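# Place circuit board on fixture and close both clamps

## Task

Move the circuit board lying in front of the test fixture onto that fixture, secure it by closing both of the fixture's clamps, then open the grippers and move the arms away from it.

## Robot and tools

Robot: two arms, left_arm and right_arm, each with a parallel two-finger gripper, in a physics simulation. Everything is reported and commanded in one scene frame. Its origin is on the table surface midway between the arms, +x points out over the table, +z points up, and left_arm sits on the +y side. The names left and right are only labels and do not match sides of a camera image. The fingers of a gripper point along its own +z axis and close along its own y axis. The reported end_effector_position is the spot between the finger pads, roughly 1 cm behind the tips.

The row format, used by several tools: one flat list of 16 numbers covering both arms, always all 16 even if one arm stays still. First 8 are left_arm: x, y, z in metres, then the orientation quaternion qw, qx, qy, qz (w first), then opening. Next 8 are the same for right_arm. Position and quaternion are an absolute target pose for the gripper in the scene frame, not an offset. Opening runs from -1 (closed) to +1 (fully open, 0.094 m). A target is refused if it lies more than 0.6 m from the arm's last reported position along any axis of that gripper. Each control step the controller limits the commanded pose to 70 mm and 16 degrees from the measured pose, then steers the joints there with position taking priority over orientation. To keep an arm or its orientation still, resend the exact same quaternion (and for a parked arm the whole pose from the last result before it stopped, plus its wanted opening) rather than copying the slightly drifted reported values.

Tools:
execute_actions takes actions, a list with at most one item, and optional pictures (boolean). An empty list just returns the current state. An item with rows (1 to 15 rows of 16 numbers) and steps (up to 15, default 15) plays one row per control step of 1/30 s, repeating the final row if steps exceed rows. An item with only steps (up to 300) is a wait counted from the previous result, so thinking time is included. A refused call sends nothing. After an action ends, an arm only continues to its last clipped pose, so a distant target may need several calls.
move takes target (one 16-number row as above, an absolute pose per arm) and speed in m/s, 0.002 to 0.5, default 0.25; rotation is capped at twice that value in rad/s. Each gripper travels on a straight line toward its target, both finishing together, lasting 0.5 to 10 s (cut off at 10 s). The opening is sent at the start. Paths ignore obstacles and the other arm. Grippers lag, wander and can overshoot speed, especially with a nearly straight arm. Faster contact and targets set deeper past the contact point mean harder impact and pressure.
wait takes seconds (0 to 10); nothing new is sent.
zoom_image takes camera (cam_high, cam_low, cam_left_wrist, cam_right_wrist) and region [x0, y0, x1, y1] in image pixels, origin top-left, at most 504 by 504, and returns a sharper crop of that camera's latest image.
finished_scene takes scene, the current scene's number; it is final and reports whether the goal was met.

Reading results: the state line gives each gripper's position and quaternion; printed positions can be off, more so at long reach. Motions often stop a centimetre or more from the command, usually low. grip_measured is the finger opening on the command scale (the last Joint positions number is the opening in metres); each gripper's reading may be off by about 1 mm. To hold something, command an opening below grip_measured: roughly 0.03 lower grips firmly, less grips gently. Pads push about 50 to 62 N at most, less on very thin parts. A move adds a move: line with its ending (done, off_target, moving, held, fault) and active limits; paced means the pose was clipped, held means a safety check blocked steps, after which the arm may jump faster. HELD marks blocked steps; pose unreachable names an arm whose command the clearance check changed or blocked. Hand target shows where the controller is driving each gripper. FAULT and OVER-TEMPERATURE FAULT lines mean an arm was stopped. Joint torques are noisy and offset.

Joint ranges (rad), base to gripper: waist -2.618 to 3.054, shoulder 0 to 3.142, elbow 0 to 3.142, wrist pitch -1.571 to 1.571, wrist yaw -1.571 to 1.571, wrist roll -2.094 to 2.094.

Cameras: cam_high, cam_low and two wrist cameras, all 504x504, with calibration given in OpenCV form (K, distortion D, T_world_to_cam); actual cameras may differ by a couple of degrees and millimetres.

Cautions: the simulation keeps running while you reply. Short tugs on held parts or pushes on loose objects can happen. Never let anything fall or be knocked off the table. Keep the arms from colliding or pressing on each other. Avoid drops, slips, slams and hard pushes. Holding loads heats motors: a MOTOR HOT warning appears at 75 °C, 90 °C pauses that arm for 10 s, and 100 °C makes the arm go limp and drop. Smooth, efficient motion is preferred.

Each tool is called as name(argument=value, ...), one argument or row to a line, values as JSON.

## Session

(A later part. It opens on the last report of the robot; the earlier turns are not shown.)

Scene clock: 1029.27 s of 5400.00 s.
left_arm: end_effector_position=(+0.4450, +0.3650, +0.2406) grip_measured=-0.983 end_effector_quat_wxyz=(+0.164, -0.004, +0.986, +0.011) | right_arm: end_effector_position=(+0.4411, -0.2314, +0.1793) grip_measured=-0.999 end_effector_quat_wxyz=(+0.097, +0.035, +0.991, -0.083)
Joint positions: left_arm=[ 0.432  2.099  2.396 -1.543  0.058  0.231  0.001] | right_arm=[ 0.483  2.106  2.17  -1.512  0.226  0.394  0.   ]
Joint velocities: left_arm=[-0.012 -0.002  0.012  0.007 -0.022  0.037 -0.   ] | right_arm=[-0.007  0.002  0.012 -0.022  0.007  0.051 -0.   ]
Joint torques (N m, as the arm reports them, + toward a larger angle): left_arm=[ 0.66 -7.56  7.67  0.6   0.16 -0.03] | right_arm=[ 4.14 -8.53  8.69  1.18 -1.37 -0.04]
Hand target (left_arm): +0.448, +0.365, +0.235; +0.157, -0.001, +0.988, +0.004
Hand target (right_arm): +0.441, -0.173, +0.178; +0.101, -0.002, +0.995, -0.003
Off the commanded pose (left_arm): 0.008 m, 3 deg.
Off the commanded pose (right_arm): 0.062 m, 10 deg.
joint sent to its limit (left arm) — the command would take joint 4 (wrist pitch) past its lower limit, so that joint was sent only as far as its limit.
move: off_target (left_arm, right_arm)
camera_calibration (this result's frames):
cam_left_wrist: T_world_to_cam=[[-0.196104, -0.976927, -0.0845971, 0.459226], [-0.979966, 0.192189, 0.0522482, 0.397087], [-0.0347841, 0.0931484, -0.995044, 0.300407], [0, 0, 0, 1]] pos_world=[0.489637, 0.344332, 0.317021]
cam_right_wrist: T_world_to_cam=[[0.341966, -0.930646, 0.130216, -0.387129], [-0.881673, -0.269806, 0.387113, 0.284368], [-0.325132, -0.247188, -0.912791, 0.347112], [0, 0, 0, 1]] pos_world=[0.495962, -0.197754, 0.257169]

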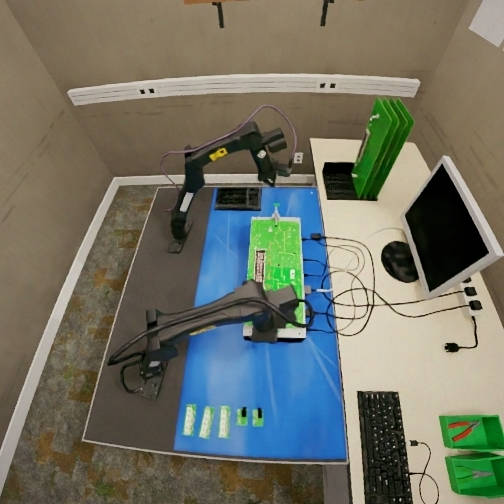

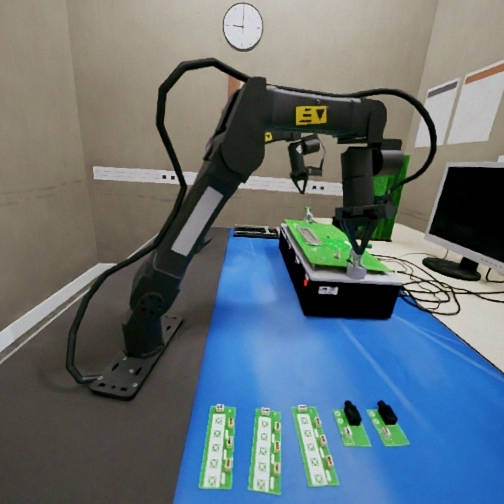

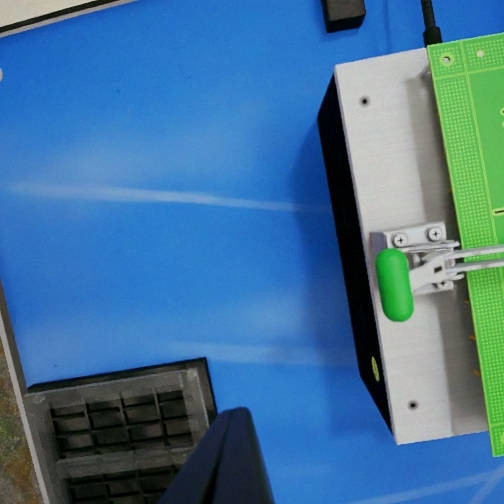

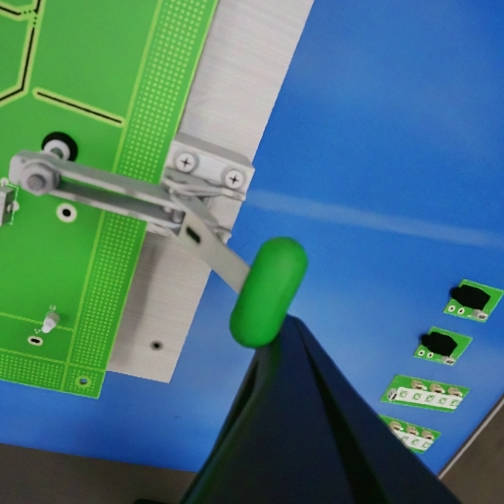

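move(
  target=[0.45,0.365,0.235,0.14,0,0.99,0,-1,0.444,-0.265,0.158,0.1,0,0.995,0,-1],
  speed=0.1,
)

move(
  target=[0.45,0.365,0.235,0.14,0,0.99,0,-1,0.444,-0.2,0.165,0.1,0,0.99,0.08,-1],
  speed=0.05,
)

move(
  target=[0.45,0.365,0.235,0.14,0,0.99,0,-1,0.444,-0.16,0.215,0.1,0,0.98,0.15,-1],
  speed=0.05,
)

Scene clock: 1053.70 s of 5400.00 s.
left_arm: end_effector_position=(+0.4477, +0.3652, +0.2362) grip_measured=-0.983 end_effector_quat_wxyz=(+0.160, -0.003, +0.987, +0.009) | right_arm: end_effector_position=(+0.4460, -0.2653, +0.1526) grip_measured=-0.999 end_effector_quat_wxyz=(+0.091, +0.003, +0.996, -0.007)
Joint positions: left_arm=[ 0.432  2.116  2.406 -1.544  0.06   0.234  0.001] | right_arm=[ 0.329  2.008  1.924 -1.309  0.047  0.185  0.   ]
Joint velocities: left_arm=[-0.007  0.007 -0.012 -0.007 -0.022  0.022  0.001] | right_arm=[-0.012 -0.012  0.002 -0.051 -0.022  0.007  0.   ]
Joint torques (N m, as the arm reports them, + toward a larger angle): left_arm=[ 0.08 -8.45  7.61  0.62  0.14  0.  ] | right_arm=[ -0.33 -11.9    5.1    0.82  -0.12  -0.08]
Hand target (left_arm): +0.450, +0.365, +0.234; +0.158, -0.000, +0.987, +0.004
Hand target (right_arm): +0.443, -0.265, +0.157; +0.097, +0.001, +0.995, +0.000
Off the commanded pose (left_arm): 0.003 m, 3 deg.
Off the commanded pose (right_arm): 0.006 m, 1 deg.
joint sent to its limit (left arm) — the command would take joint 4 (wrist pitch) past its lower limit, so that joint was sent only as far as its limit.
After step 90, 19.97 s passed at rest.
move: off_target (left_arm)
camera_calibration (this result's frames):
cam_left_wrist: T_world_to_cam=[[-0.199555, -0.976638, -0.0797221, 0.459957], [-0.978981, 0.195212, 0.0590693, 0.396823], [-0.0421266, 0.0898339, -0.995065, 0.300531], [0, 0, 0, 1]] pos_world=[0.492929, 0.344749, 0.312276]
cam_right_wrist: T_world_to_cam=[[0.41426, -0.910102, -0.0101753, -0.422269], [-0.851347, -0.391421, 0.349282, 0.249829], [-0.321865, -0.136031, -0.936962, 0.347748], [0, 0, 0, 1]] pos_world=[0.499548, -0.239215, 0.234269]

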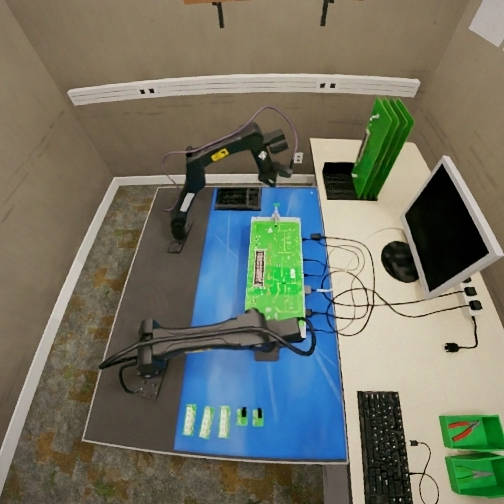

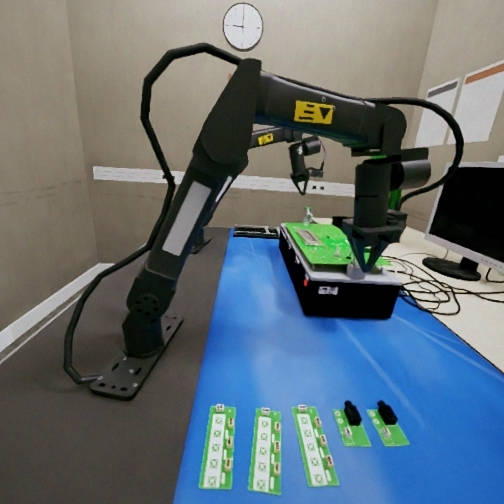

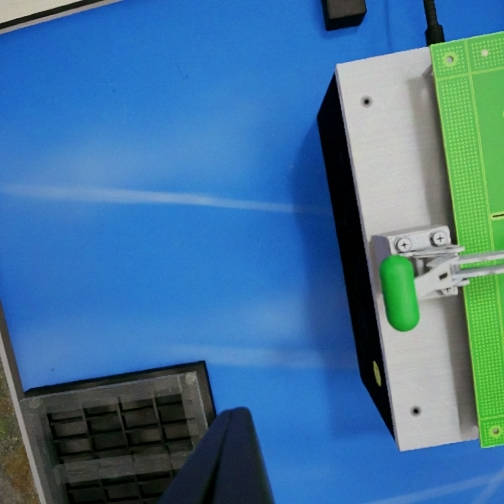

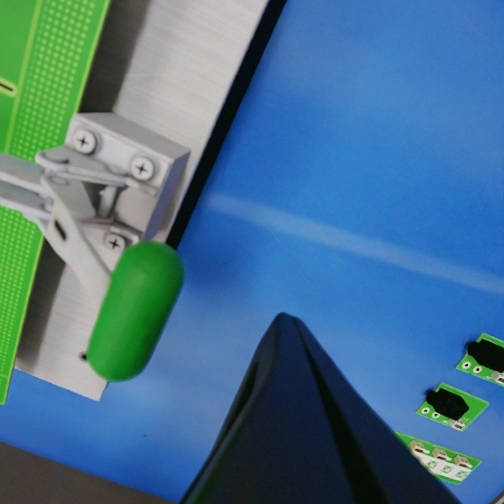

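Scene clock: 1055.70 s of 5400.00 s.
left_arm: end_effector_position=(+0.4477, +0.3652, +0.2362) grip_measured=-0.983 end_effector_quat_wxyz=(+0.160, -0.003, +0.987, +0.009) | right_arm: end_effector_position=(+0.4402, -0.2369, +0.1525) grip_measured=-0.999 end_effector_quat_wxyz=(+0.084, +0.026, +0.996, +0.030)
Joint positions: left_arm=[ 0.432  2.116  2.406 -1.544  0.06   0.234  0.001] | right_arm=[ 0.37   2.008  1.924 -1.309 -0.016  0.278  0.   ]
Joint velocities: left_arm=[ 0.012  0.007  0.012  0.007  0.051  0.022 -0.   ] | right_arm=[-0.007  0.002 -0.007 -0.022  0.037  0.081  0.   ]
Joint torques (N m, as the arm reports them, + toward a larger angle): left_arm=[ 0.08 -8.26  7.43  0.59  0.17  0.01] | right_arm=[ 2.64 -9.96  9.14  1.   -0.93  0.02]
Hand target (left_arm): +0.450, +0.365, +0.235; +0.158, -0.001, +0.987, +0.004
Hand target (right_arm): +0.443, -0.201, +0.165; +0.099, -0.001, +0.992, +0.080
Off the commanded pose (left_arm): 0.003 m, 3 deg.
Off the commanded pose (right_arm): 0.039 m, 7 deg.
joint sent to its limit (left arm) — the command would take joint 4 (wrist pitch) past its lower limit, so that joint was sent only as far as its limit.
move: off_target (left_arm, right_arm)
camera_calibration (this result's frames):
cam_left_wrist: T_world_to_cam=[[-0.199555, -0.976638, -0.0797221, 0.459957], [-0.978981, 0.195212, 0.0590693, 0.396823], [-0.0421266, 0.0898339, -0.995065, 0.300531], [0, 0, 0, 1]] pos_world=[0.492929, 0.344749, 0.312276]
cam_right_wrist: T_world_to_cam=[[0.378845, -0.92146, -0.0859565, -0.369601], [-0.86119, -0.38502, 0.331831, 0.264613], [-0.338864, -0.0516879, -0.939414, 0.377434], [0, 0, 0, 1]] pos_world=[0.495802, -0.219182, 0.234991]

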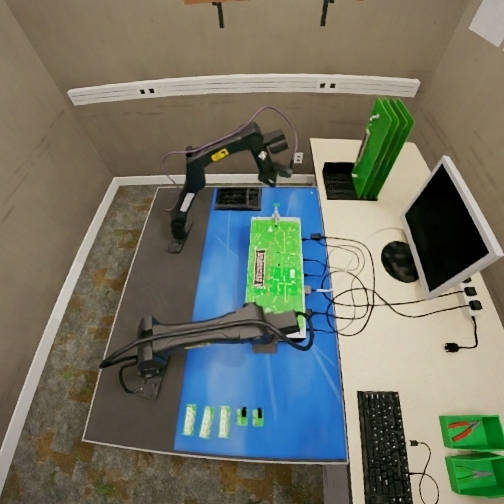

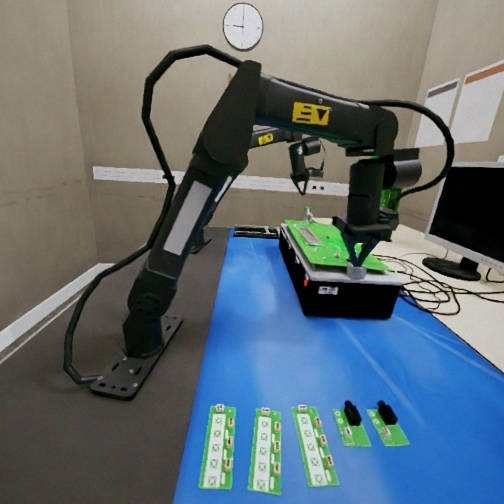

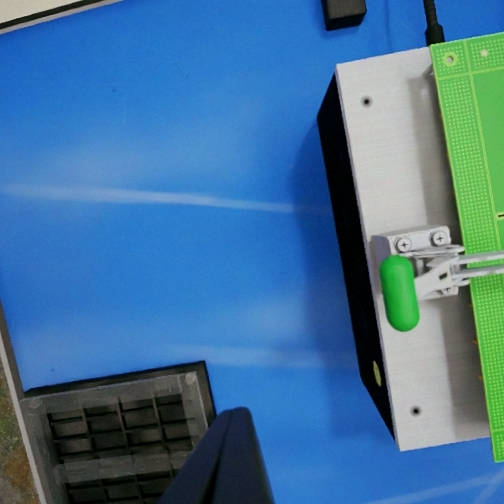

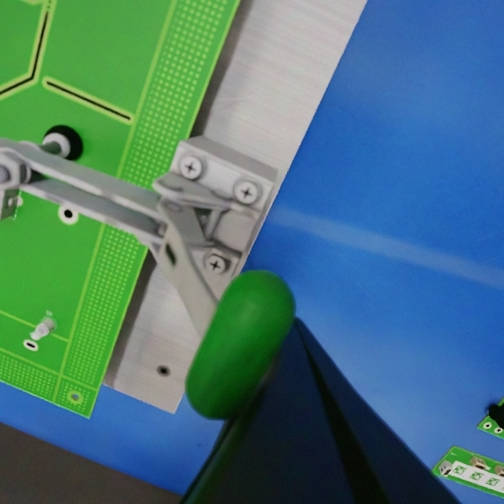

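Scene clock: 1058.50 s of 5400.00 s.
left_arm: end_effector_position=(+0.4477, +0.3652, +0.2362) grip_measured=-0.983 end_effector_quat_wxyz=(+0.160, -0.003, +0.987, +0.009) | right_arm: end_effector_position=(+0.4462, -0.1663, +0.2097) grip_measured=-0.999 end_effector_quat_wxyz=(+0.100, +0.002, +0.985, +0.142)
Joint positions: left_arm=[ 0.432  2.116  2.406 -1.544  0.06   0.234  0.001] | right_arm=[ 0.444  2.082  2.231 -1.439 -0.21   0.333  0.   ]
Joint velocities: left_arm=[-0.002 -0.012  0.012 -0.022 -0.022 -0.007 -0.   ] | right_arm=[-0.017  0.007  0.007 -0.007 -0.095  0.022  0.   ]
Joint torques (N m, as the arm reports them, + toward a larger angle): left_arm=[ 0.22 -8.4   7.62  0.56  0.13  0.03] | right_arm=[ 0.4  -9.27  8.66  0.87 -0.32  0.05]
Hand target (left_arm): +0.450, +0.365, +0.235; +0.158, -0.001, +0.987, +0.004
Hand target (right_arm): +0.446, -0.160, +0.214; +0.100, +0.001, +0.983, +0.151
Off the commanded pose (left_arm): 0.003 m, 3 deg.
Off the commanded pose (right_arm): 0.008 m, 1 deg.
joint sent to its limit (left arm) — the command would take joint 4 (wrist pitch) past its lower limit, so that joint was sent only as far as its limit.
move: off_target (left_arm)
camera_calibration (this result's frames):
cam_left_wrist: T_world_to_cam=[[-0.199555, -0.976638, -0.0797221, 0.459957], [-0.978981, 0.195212, 0.0590693, 0.396823], [-0.0421266, 0.0898339, -0.995065, 0.300531], [0, 0, 0, 1]] pos_world=[0.492929, 0.344749, 0.312276]
cam_right_wrist: T_world_to_cam=[[0.443533, -0.856158, -0.265089, -0.282303], [-0.843811, -0.498589, 0.198473, 0.279261], [-0.302095, 0.135655, -0.943576, 0.452488], [0, 0, 0, 1]] pos_world=[0.497549, -0.163842, 0.296695]

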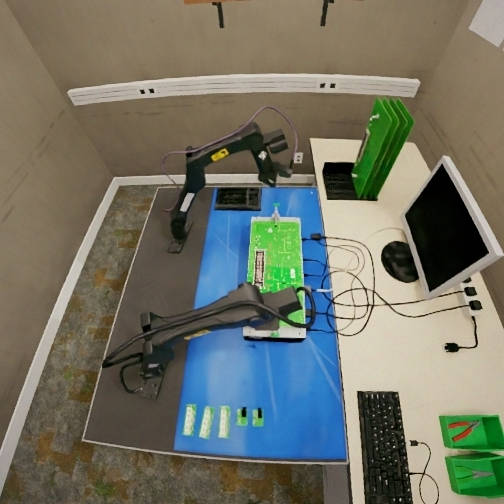

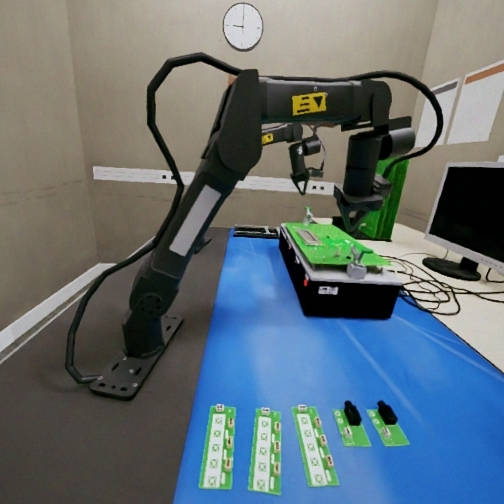

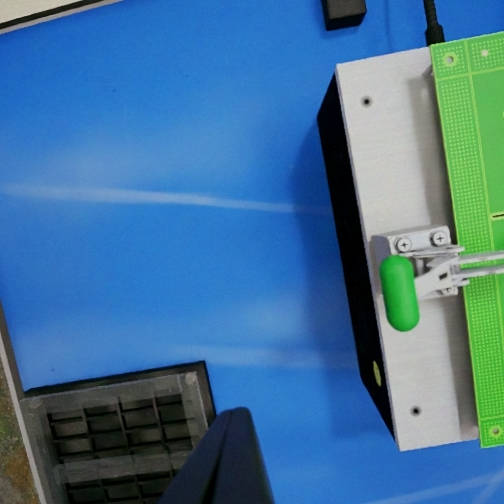

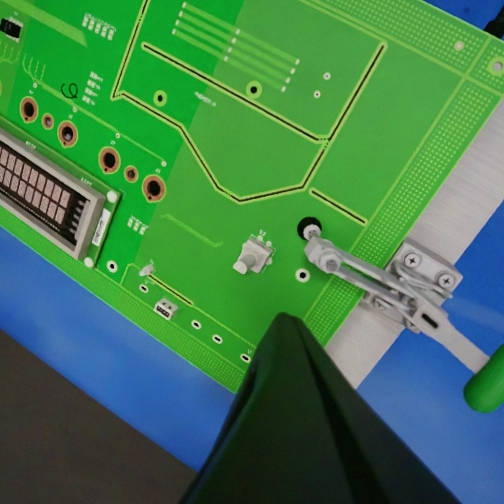

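zoom_image(
  camera="cam_low",
  region=[270,200,410,300],
)

zoom_image(
  camera="cam_left_wrist",
  region=[384,20,504,140],
)

Region (270, 200, 410, 300) of cam_low's 504x504 image, scaled by 3.600, with more detail than that image has; it fills the top 360 rows of this view, and the rest is white.

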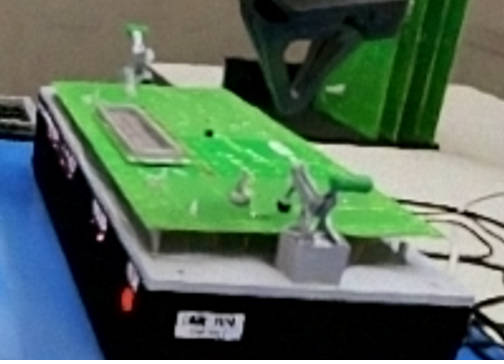

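Region (384, 20, 504, 140) of cam_left_wrist's 504x504 image, scaled by 4.200, with more detail than that image has.

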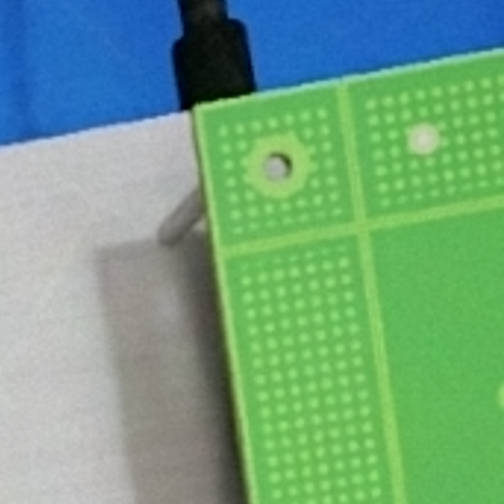

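move(
  target=[0.45,0.312,0.235,0.14,0,0.99,0,-1,0.444,-0.236,0.235,0.14,0,0.99,0,-1],
  speed=0.2,
)

move(
  target=[0.45,0.325,0.15,0.09,0,0.995,0,-1,0.444,-0.248,0.15,0.09,0,0.995,0,-1],
  speed=0.08,
)

move(
  target=[0.45,0.32,0.235,0.14,0,0.99,0,-0.4,0.444,-0.245,0.235,0.14,0,0.99,0,-0.4],
  speed=0.2,
)

Scene clock: 1076.03 s of 5400.00 s.
left_arm: end_effector_position=(+0.4567, +0.3125, +0.2360) grip_measured=-0.983 end_effector_quat_wxyz=(+0.159, +0.004, +0.987, -0.000) | right_arm: end_effector_position=(+0.4423, -0.2303, +0.2200) grip_measured=-0.999 end_effector_quat_wxyz=(+0.122, -0.001, +0.992, +0.003)
Joint positions: left_arm=[ 0.305  2.116  2.406 -1.544  0.04   0.124  0.001] | right_arm=[ 0.415  2.05   2.254 -1.536  0.058  0.261  0.   ]
Joint velocities: left_arm=[ 0.017 -0.017  0.002  0.022  0.022 -0.037 -0.001] | right_arm=[-0.007  0.002  0.007 -0.022  0.022 -0.066  0.   ]
Joint torques (N m, as the arm reports them, + toward a larger angle): left_arm=[ -0.09 -10.33   4.74   0.63  -0.03  -0.11] | right_arm=[ -0.59 -11.31   8.52   0.79   0.17  -0.08]
Hand target (left_arm): +0.451, +0.312, +0.235; +0.150, +0.000, +0.989, +0.001
Hand target (right_arm): +0.443, -0.236, +0.236; +0.142, +0.000, +0.990, +0.001
Off the commanded pose (left_arm): 0.007 m, 2 deg.
Off the commanded pose (right_arm): 0.016 m, 2 deg.
joint sent to its limit (left arm) — the command would take joint 4 (wrist pitch) past its lower limit, so that joint was sent only as far as its limit.
After step 90, 13.27 s passed at rest.
move: off_target (right_arm)
camera_calibration (this result's frames):
cam_left_wrist: T_world_to_cam=[[-0.215531, -0.974424, -0.0635924, 0.413044], [-0.975534, 0.21197, 0.0583295, 0.40926], [-0.043358, 0.0746083, -0.99627, 0.311081], [0, 0, 0, 1]] pos_world=[0.501758, 0.29252, 0.312315]
cam_right_wrist: T_world_to_cam=[[0.423793, -0.905758, -0.00151526, -0.393325], [-0.867269, -0.406265, 0.287739, 0.254057], [-0.261237, -0.120627, -0.957708, 0.39575], [0, 0, 0, 1]] pos_world=[0.490408, -0.205304, 0.305315]

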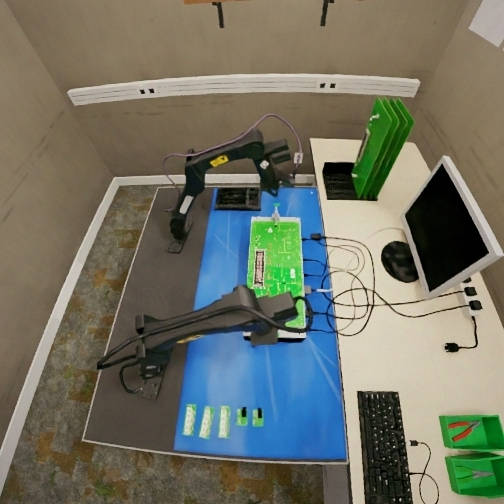

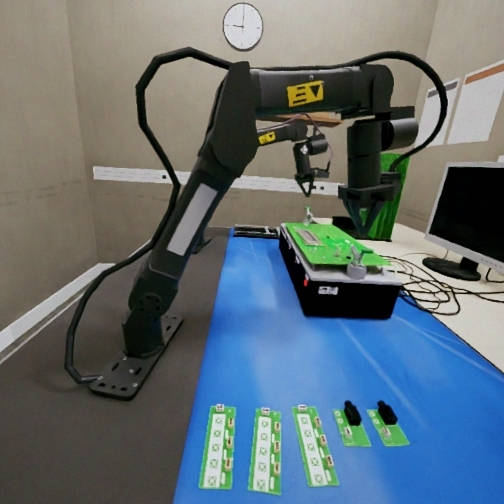

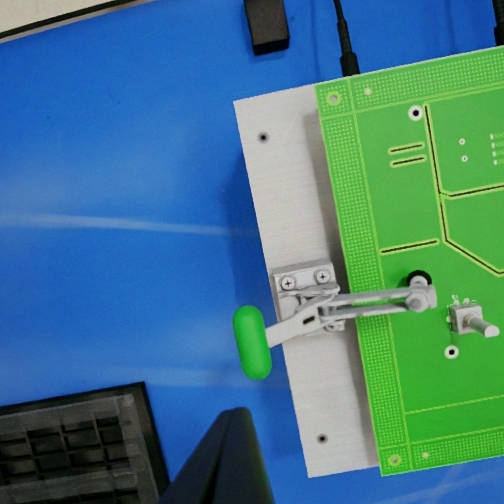

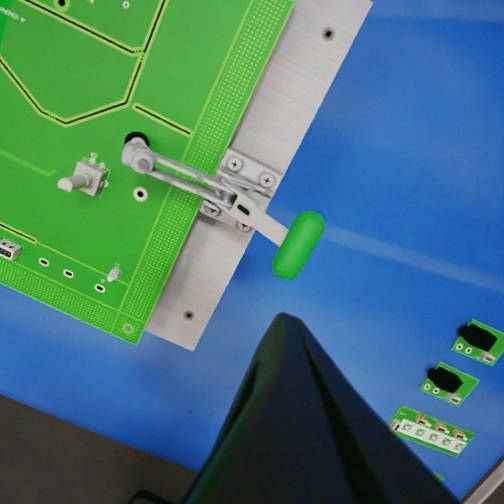

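Scene clock: 1077.43 s of 5400.00 s.
left_arm: end_effector_position=(+0.4498, +0.3208, +0.1493) grip_measured=-0.983 end_effector_quat_wxyz=(+0.086, +0.001, +0.996, -0.003) | right_arm: end_effector_position=(+0.4384, -0.2469, +0.1438) grip_measured=-0.999 end_effector_quat_wxyz=(+0.071, -0.001, +0.997, -0.009)
Joint positions: left_arm=[ 0.322  2.116  2.074 -1.36   0.03   0.138  0.001] | right_arm=[ 0.376  2.033  1.932 -1.336  0.05   0.225  0.   ]
Joint velocities: left_arm=[-0.022 -0.017 -0.007 -0.007 -0.051  0.007  0.001] | right_arm=[-0.002  0.007 -0.002 -0.007 -0.007 -0.022 -0.   ]
Joint torques (N m, as the arm reports them, + toward a larger angle): left_arm=[  0.9  -10.86   4.87   0.6    0.03  -0.01] | right_arm=[ -0.69 -11.99   5.24   1.01  -0.06  -0.09]
Hand target (left_arm): +0.449, +0.325, +0.150; +0.090, +0.000, +0.996, -0.001
Hand target (right_arm): +0.443, -0.248, +0.150; +0.089, -0.000, +0.996, -0.001
Off the commanded pose (left_arm): 0.004 m, 1 deg.
Off the commanded pose (right_arm): 0.008 m, 2 deg.
move: done
camera_calibration (this result's frames):
cam_left_wrist: T_world_to_cam=[[-0.21717, -0.975802, -0.025436, 0.409601], [-0.95751, 0.207888, 0.199891, 0.377874], [-0.189766, 0.0677654, -0.979488, 0.289315], [0, 0, 0, 1]] pos_world=[0.505673, 0.301529, 0.218266]
cam_right_wrist: T_world_to_cam=[[0.420944, -0.9068, -0.0227988, -0.402812], [-0.832923, -0.396359, 0.386185, 0.239005], [-0.359229, -0.143573, -0.92214, 0.351917], [0, 0, 0, 1]] pos_world=[0.495053, -0.220013, 0.223033]

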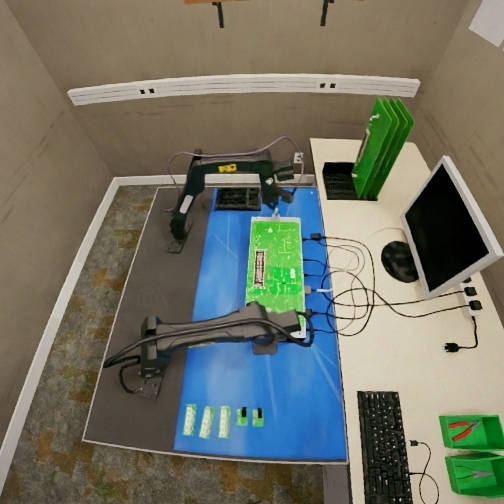

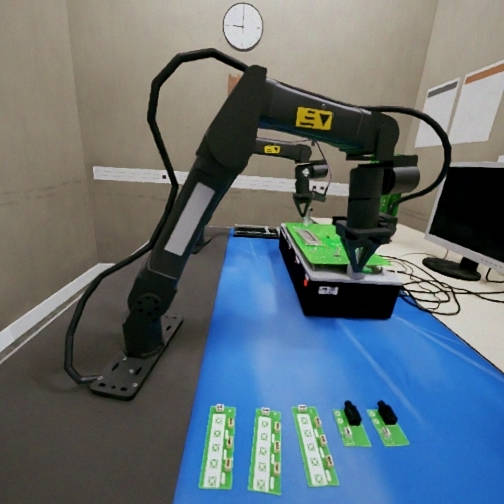

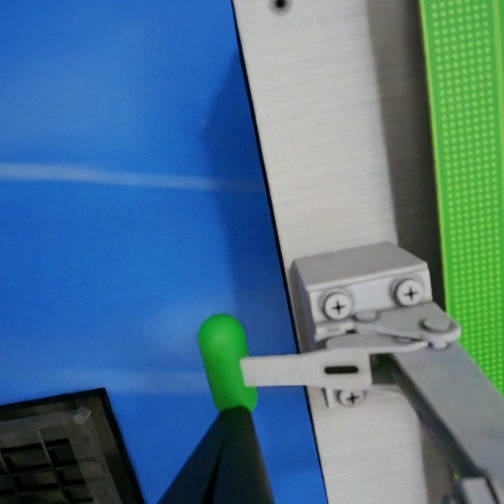

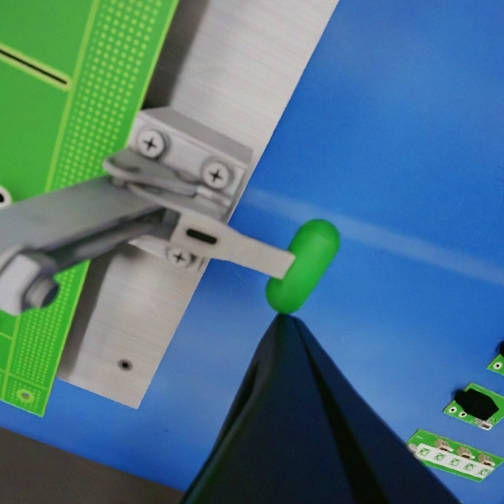

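Scene clock: 1078.60 s of 5400.00 s.
left_arm: end_effector_position=(+0.4538, +0.3214, +0.2312) grip_measured=-0.402 end_effector_quat_wxyz=(+0.152, +0.002, +0.988, +0.006) | right_arm: end_effector_position=(+0.4442, -0.2458, +0.2273) grip_measured=-0.402 end_effector_quat_wxyz=(+0.131, +0.001, +0.991, +0.004)
Joint positions: left_arm=[ 0.322  2.111  2.381 -1.538  0.03   0.138  0.028] | right_arm=[ 0.376  2.033  2.255 -1.536  0.051  0.225  0.028]
Joint velocities: left_arm=[ 0.012 -0.022 -0.002 -0.007 -0.051  0.022  0.001] | right_arm=[-0.007 -0.012  0.002  0.007 -0.007 -0.007 -0.001]
Joint torques (N m, as the arm reports them, + toward a larger angle): left_arm=[ 0.22 -9.85  6.69  0.52  0.12 -0.05] | right_arm=[ 0.32 -9.51  8.26  0.83  0.16  0.07]
Hand target (left_arm): +0.451, +0.320, +0.235; +0.151, -0.001, +0.989, +0.002
Hand target (right_arm): +0.445, -0.245, +0.235; +0.140, +0.001, +0.990, +0.001
Off the commanded pose (left_arm): 0.006 m, 2 deg.
Off the commanded pose (right_arm): 0.008 m, 1 deg.
joint sent to its limit (left arm) — the command would take joint 4 (wrist pitch) past its lower limit, so that joint was sent only as far as its limit.
move: done
camera_calibration (this result's frames):
cam_left_wrist: T_world_to_cam=[[-0.210699, -0.974895, -0.0720116, 0.420657], [-0.975787, 0.205325, 0.0753689, 0.403169], [-0.058691, 0.0861482, -0.994552, 0.308351], [0, 0, 0, 1]] pos_world=[0.500137, 0.300752, 0.306577]
cam_right_wrist: T_world_to_cam=[[0.421819, -0.906672, 0.00379663, -0.408793], [-0.872734, -0.404888, 0.272768, 0.253484], [-0.245774, -0.118372, -0.962072, 0.396002], [0, 0, 0, 1]] pos_world=[0.490988, -0.221133, 0.313393]

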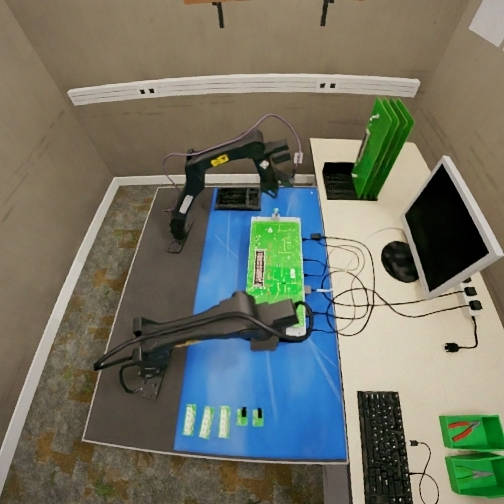

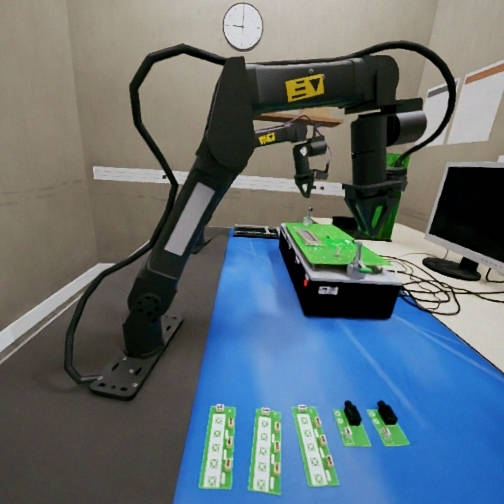

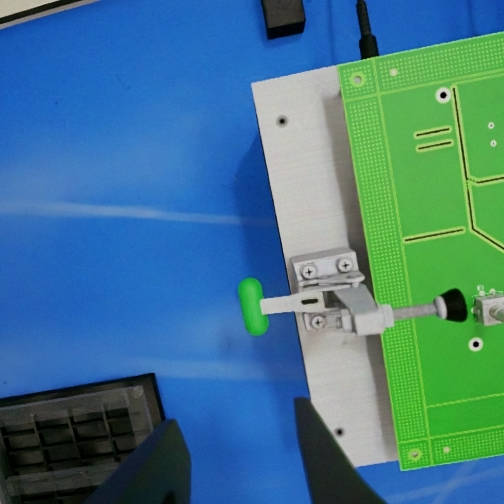

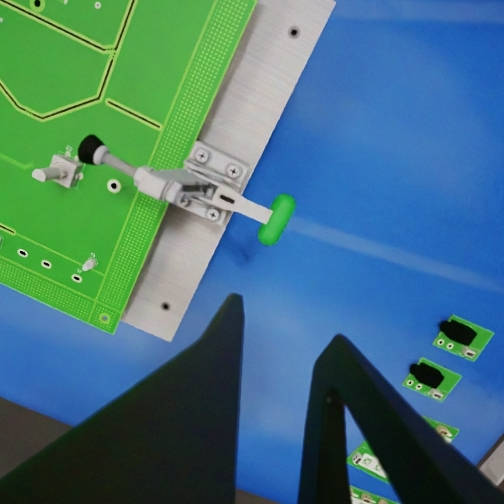

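zoom_image(
  camera="cam_right_wrist",
  region=[60,260,200,360],
)

zoom_image(
  camera="cam_left_wrist",
  region=[310,50,410,120],
)

zoom_image(
  camera="cam_left_wrist",
  region=[360,410,460,490],
)

Region (60, 260, 200, 360) of cam_right_wrist's 504x504 image, scaled by 3.600, with more detail than that image has; it fills the top 360 rows of this view, and the rest is white.

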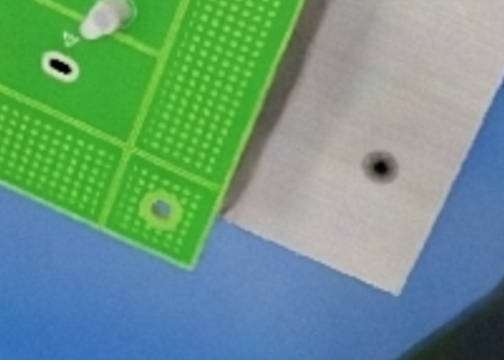

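Region (310, 50, 410, 120) of cam_left_wrist's 504x504 image, scaled by 5.040, with more detail than that image has; it fills the top 353 rows of this view, and the rest is white.

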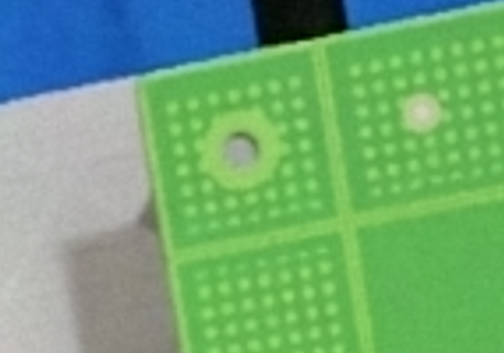

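Region (360, 410, 460, 490) of cam_left_wrist's 504x504 image, scaled by 5.040, with more detail than that image has; it fills the top 403 rows of this view, and the rest is white.

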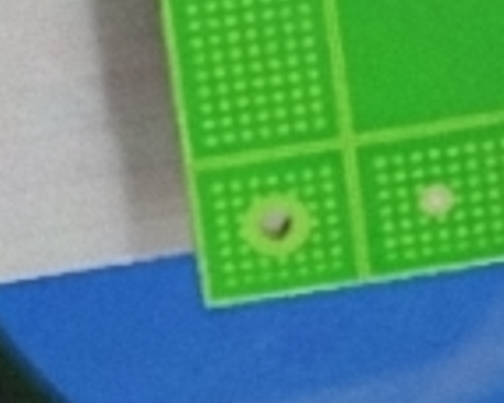

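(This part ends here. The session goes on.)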